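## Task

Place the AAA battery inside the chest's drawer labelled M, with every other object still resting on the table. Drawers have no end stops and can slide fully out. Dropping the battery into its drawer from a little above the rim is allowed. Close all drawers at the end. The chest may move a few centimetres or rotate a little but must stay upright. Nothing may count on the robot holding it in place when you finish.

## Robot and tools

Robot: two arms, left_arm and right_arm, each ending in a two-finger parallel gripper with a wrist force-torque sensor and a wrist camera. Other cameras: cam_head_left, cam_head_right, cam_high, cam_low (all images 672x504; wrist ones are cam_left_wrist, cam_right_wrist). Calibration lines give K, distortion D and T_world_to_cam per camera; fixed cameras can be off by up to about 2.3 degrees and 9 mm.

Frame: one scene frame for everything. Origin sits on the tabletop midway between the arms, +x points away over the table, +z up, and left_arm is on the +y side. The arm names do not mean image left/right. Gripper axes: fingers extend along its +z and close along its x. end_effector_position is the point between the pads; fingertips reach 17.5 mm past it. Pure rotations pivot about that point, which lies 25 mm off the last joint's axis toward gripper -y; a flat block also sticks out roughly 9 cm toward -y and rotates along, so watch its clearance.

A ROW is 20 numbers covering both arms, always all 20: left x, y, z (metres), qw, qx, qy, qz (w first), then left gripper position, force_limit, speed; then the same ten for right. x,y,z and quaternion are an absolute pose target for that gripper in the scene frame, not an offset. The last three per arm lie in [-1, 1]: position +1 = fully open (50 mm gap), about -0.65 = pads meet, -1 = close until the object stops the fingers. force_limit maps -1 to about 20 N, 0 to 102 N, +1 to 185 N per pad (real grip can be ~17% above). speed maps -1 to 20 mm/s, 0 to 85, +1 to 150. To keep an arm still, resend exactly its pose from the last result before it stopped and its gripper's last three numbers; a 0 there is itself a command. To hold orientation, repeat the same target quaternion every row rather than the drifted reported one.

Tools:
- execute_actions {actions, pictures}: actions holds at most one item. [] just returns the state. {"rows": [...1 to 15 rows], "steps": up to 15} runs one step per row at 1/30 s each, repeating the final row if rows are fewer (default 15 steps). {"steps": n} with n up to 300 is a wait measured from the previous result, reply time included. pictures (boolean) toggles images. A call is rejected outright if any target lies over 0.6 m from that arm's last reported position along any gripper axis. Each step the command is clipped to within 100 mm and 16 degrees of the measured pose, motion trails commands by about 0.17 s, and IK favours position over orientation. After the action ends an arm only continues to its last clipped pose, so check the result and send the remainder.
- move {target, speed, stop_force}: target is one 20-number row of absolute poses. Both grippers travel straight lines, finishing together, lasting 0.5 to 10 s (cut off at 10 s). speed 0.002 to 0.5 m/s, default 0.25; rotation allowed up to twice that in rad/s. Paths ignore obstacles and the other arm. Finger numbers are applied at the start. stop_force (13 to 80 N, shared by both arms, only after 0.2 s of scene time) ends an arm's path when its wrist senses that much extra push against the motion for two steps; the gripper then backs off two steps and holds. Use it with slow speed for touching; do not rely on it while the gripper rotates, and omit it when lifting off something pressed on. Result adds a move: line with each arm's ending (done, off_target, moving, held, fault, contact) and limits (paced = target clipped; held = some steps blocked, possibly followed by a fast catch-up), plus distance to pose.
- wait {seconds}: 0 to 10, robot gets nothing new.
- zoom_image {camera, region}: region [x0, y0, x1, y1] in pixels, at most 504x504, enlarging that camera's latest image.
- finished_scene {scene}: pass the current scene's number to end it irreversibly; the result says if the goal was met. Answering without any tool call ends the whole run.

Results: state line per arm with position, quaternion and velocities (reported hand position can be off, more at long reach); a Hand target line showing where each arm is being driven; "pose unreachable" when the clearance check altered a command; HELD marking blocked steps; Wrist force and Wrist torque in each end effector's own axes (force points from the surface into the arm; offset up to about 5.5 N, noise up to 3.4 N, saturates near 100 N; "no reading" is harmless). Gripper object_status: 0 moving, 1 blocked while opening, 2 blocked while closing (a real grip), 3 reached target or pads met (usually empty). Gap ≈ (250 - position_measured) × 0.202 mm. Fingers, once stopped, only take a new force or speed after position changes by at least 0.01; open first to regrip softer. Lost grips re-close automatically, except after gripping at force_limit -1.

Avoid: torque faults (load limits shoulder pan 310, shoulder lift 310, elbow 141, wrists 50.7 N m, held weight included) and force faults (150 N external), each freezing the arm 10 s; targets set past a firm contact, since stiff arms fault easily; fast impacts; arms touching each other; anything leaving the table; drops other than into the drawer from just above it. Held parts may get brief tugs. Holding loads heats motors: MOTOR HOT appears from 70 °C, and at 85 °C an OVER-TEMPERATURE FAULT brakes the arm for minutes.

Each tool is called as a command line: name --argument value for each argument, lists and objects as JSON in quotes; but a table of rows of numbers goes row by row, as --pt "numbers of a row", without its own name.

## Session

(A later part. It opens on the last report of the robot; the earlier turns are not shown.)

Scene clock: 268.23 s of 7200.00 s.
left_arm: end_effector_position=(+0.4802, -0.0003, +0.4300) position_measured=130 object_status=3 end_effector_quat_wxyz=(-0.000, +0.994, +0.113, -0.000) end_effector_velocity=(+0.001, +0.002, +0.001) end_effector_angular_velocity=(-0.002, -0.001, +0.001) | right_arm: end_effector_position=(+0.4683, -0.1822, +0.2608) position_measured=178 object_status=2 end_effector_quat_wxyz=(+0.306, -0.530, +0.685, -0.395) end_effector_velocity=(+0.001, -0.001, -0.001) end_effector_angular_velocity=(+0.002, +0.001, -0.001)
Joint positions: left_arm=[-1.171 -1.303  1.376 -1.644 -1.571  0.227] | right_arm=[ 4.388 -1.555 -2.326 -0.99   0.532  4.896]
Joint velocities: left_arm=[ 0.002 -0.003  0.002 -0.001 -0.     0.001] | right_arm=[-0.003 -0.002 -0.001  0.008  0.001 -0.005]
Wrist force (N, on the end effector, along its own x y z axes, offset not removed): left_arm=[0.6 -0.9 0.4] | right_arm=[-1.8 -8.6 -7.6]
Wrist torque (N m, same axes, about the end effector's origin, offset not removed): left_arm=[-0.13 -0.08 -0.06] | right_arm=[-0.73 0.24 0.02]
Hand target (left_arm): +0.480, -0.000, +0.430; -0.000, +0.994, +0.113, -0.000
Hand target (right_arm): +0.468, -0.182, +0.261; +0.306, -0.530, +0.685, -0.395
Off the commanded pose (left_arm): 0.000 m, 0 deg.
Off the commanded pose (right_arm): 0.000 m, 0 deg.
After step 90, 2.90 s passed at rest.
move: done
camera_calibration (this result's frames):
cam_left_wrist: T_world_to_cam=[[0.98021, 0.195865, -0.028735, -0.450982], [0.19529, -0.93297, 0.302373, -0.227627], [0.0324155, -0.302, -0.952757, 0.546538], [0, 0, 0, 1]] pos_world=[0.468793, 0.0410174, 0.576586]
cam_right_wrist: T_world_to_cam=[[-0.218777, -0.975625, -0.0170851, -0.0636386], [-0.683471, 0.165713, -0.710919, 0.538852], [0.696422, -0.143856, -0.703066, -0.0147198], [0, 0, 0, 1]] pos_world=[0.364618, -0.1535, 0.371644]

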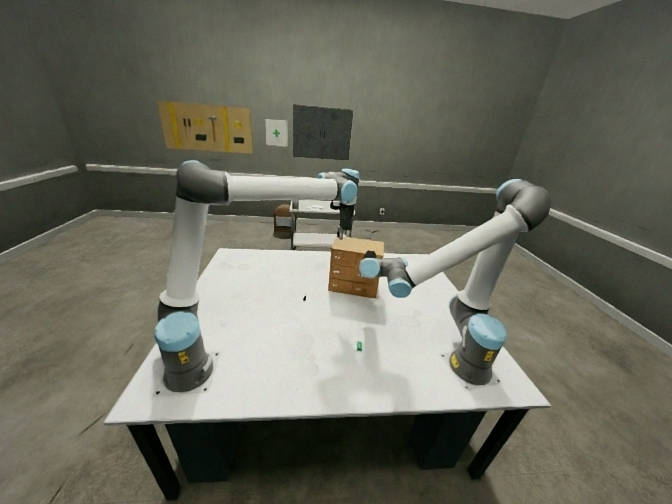

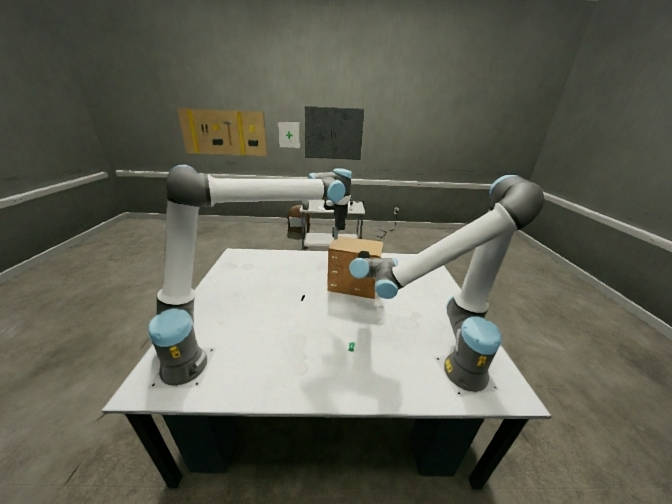

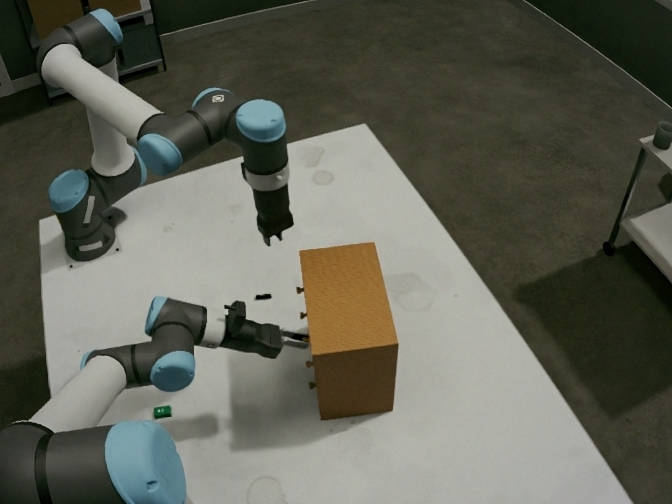

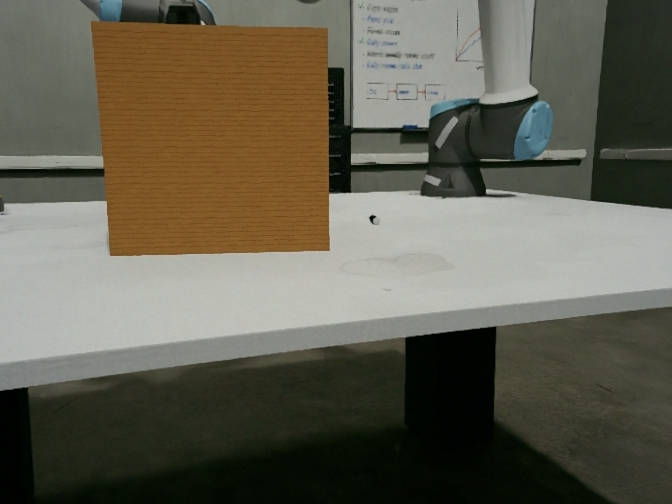

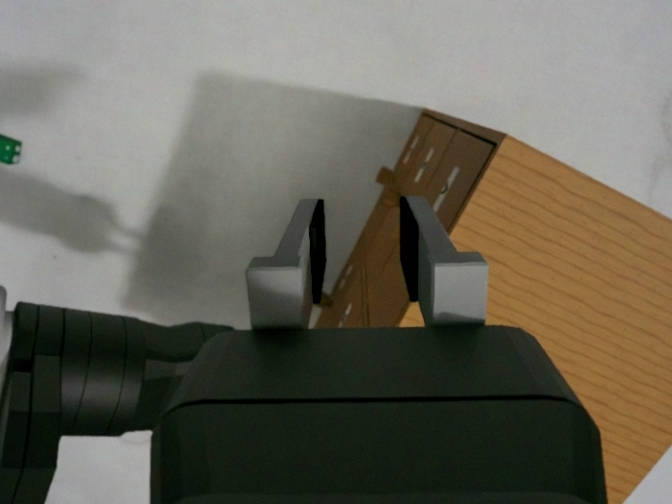

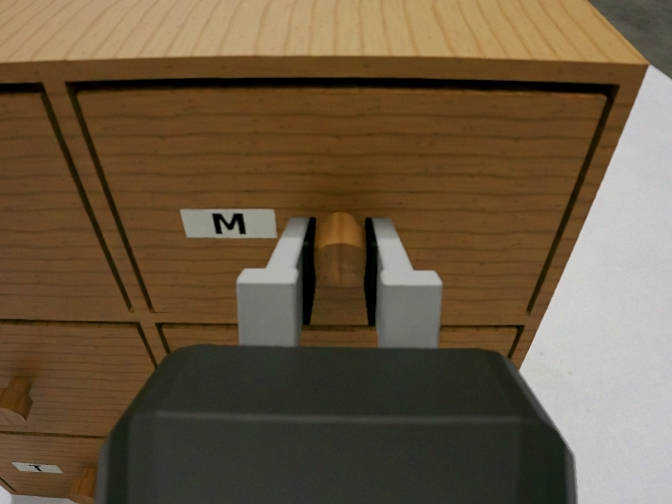

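Drawer shut. Release and back off.

execute_actions --actions '[{"rows": [[0.48, 0.0, 0.43, 0.0, 0.9936, 0.1132, 0.0, 0.15, -0.4, 0.0, 0.4686, -0.1824, 0.261, 0.3061, -0.5302, 0.6848, -0.3953, 0.7, -0.4, 0.3]], "steps": 10}]' --pictures false

move --target '[0.48, 0.0, 0.43, 0.0, 0.9936, 0.1132, 0.0, 0.15, -0.4, 0.0, 0.4154, -0.1687, 0.261, 0.3061, -0.5302, 0.6848, -0.3953, 0.7, -0.4, 0.3]' --speed 0.1

Scene clock: 274.63 s of 7200.00 s.
left_arm: end_effector_position=(+0.4801, +0.0001, +0.4300) position_measured=130 object_status=3 end_effector_quat_wxyz=(-0.000, +0.994, +0.113, -0.000) end_effector_velocity=(-0.001, -0.001, +0.001) end_effector_angular_velocity=(-0.002, -0.000, -0.002) | right_arm: end_effector_position=(+0.4686, -0.1824, +0.2609) position_measured=48 object_status=0 end_effector_quat_wxyz=(+0.306, -0.530, +0.685, -0.395) end_effector_velocity=(+0.000, -0.001, -0.000) end_effector_angular_velocity=(-0.001, -0.001, -0.001)
Joint positions: left_arm=[-1.171 -1.303  1.377 -1.644 -1.571  0.227] | right_arm=[ 4.387 -1.555 -2.326 -0.989  0.531  4.895]
Joint velocities: left_arm=[-0.001 -0.001 -0.001 -0.    -0.     0.001] | right_arm=[-0.001 -0.    -0.    -0.001 -0.001  0.002]
Wrist force (N, on the end effector, along its own x y z axes, offset not removed): left_arm=[-0.7 -2.2 0.3] | right_arm=[-1.5 -5.0 -0.4]
Wrist torque (N m, same axes, about the end effector's origin, offset not removed): left_arm=[-0.36 0.03 0.01] | right_arm=[-0.77 0.07 0.06]
Hand target (left_arm): +0.480, +0.000, +0.430; -0.000, +0.994, +0.113, -0.000
Hand target (right_arm): +0.469, -0.182, +0.261; +0.306, -0.530, +0.685, -0.395
Off the commanded pose (left_arm): 0.000 m, 0 deg.
Off the commanded pose (right_arm): 0.000 m, 0 deg.
Steps of this call (steps 1 to 90: nothing new was sent; then 3.07 s passed at rest; steps 91 to 100: all 10 steps of this action). Readings (end_effector_position | what the end effector reports):
91: left_arm (+0.4803, -0.0001, +0.4301) | right_arm (+0.4685, -0.1822, +0.2608) | left_arm position_measured=130 object_status=3 | right_arm position_measured=175 object_status=0
92: left_arm (+0.4803, -0.0000, +0.4301) | right_arm (+0.4685, -0.1822, +0.2608) | left_arm position_measured=130 object_status=3 | right_arm position_measured=157 object_status=0
94: left_arm (+0.4802, +0.0001, +0.4301) | right_arm (+0.4685, -0.1823, +0.2608) | left_arm position_measured=130 object_status=3 | right_arm position_measured=123 object_status=0
98: left_arm (+0.4802, +0.0001, +0.4300) | right_arm (+0.4686, -0.1824, +0.2608) | left_arm position_measured=130 object_status=3 | right_arm position_measured=56 object_status=0
100: the state above

Scene clock: 275.97 s of 7200.00 s.
left_arm: end_effector_position=(+0.4800, -0.0000, +0.4300) position_measured=130 object_status=3 end_effector_quat_wxyz=(+0.000, +0.994, +0.113, -0.000) end_effector_velocity=(-0.000, +0.000, -0.001) end_effector_angular_velocity=(+0.001, +0.001, -0.000) | right_arm: end_effector_position=(+0.4158, -0.1689, +0.2611) position_measured=48 object_status=3 end_effector_quat_wxyz=(+0.306, -0.530, +0.685, -0.395) end_effector_velocity=(-0.003, +0.000, +0.001) end_effector_angular_velocity=(+0.002, -0.000, -0.003)
Joint positions: left_arm=[-1.171 -1.303  1.377 -1.644 -1.571  0.227] | right_arm=[ 4.49  -1.518 -2.317 -1.201  0.555  5.088]
Joint velocities: left_arm=[-0.     0.     0.001 -0.    -0.    -0.   ] | right_arm=[ 0.005  0.002  0.002 -0.014  0.002  0.013]
Wrist force (N, on the end effector, along its own x y z axes, offset not removed): left_arm=[-4.2 -1.8 -0.8] | right_arm=[-3.2 -5.1 -1.2]
Wrist torque (N m, same axes, about the end effector's origin, offset not removed): left_arm=[-0.40 0.71 0.03] | right_arm=[-0.90 0.29 0.05]
Hand target (left_arm): +0.480, +0.000, +0.430; +0.000, +0.994, +0.113, +0.000
Hand target (right_arm): +0.415, -0.169, +0.261; +0.306, -0.530, +0.685, -0.395
Off the commanded pose (left_arm): 0.000 m, 0 deg.
Off the commanded pose (right_arm): 0.000 m, 0 deg.
move: done
camera_calibration (this result's frames):
cam_left_wrist: T_world_to_cam=[[0.980211, 0.195863, -0.0287117, -0.450816], [0.195277, -0.932936, 0.302485, -0.227302], [0.0324592, -0.302105, -0.952722, 0.546574], [0, 0, 0, 1]] pos_world=[0.46854, 0.0413623, 0.576545]
cam_right_wrist: T_world_to_cam=[[-0.218315, -0.975723, -0.017386, -0.0622866], [-0.682757, 0.165446, -0.711668, 0.500833], [0.697268, -0.143498, -0.702301, 0.0234704], [0, 0, 0, 1]] pos_world=[0.311984, -0.140267, 0.371827]

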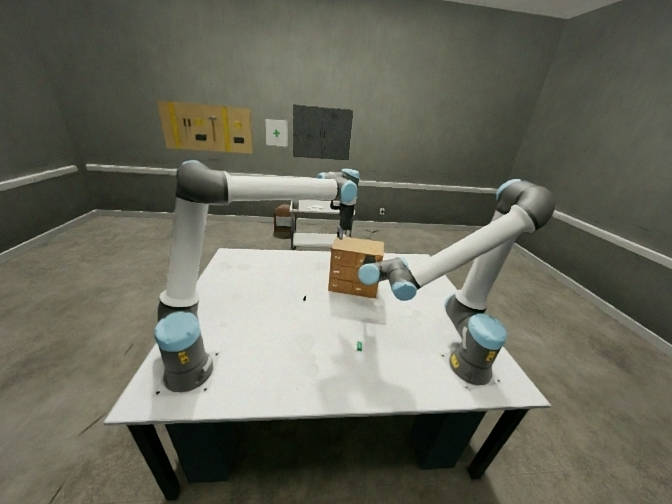

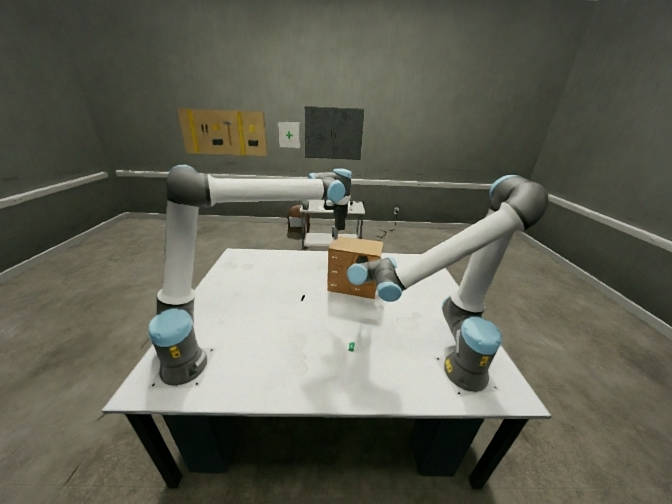

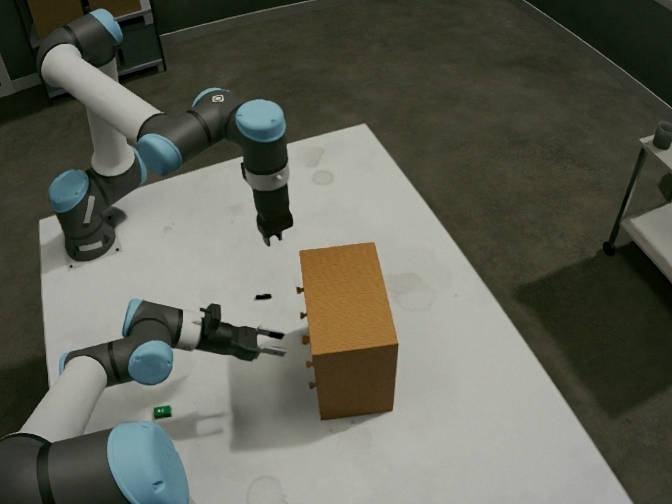

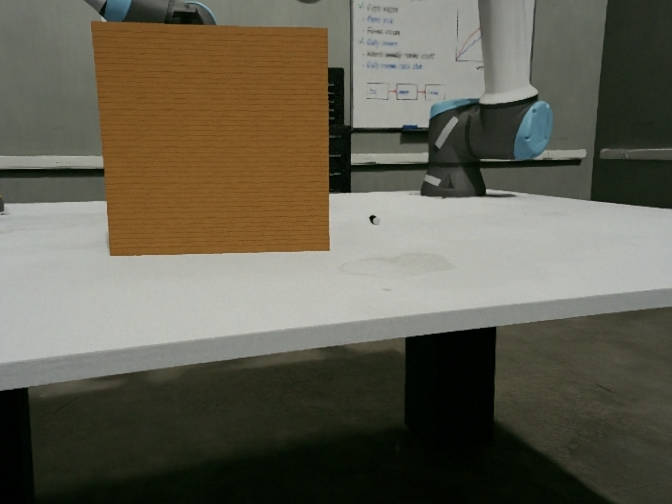

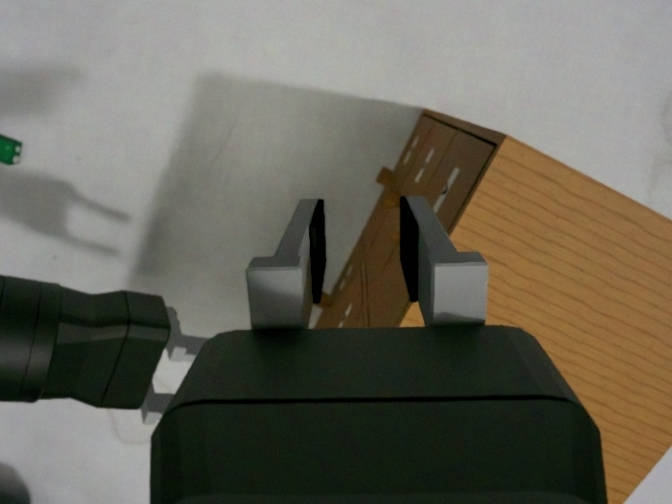

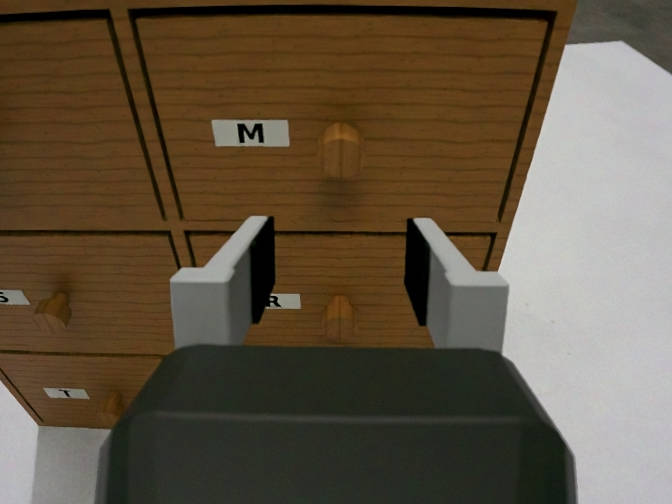

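finished_scene --scene 2

The scene is finished: the task was done.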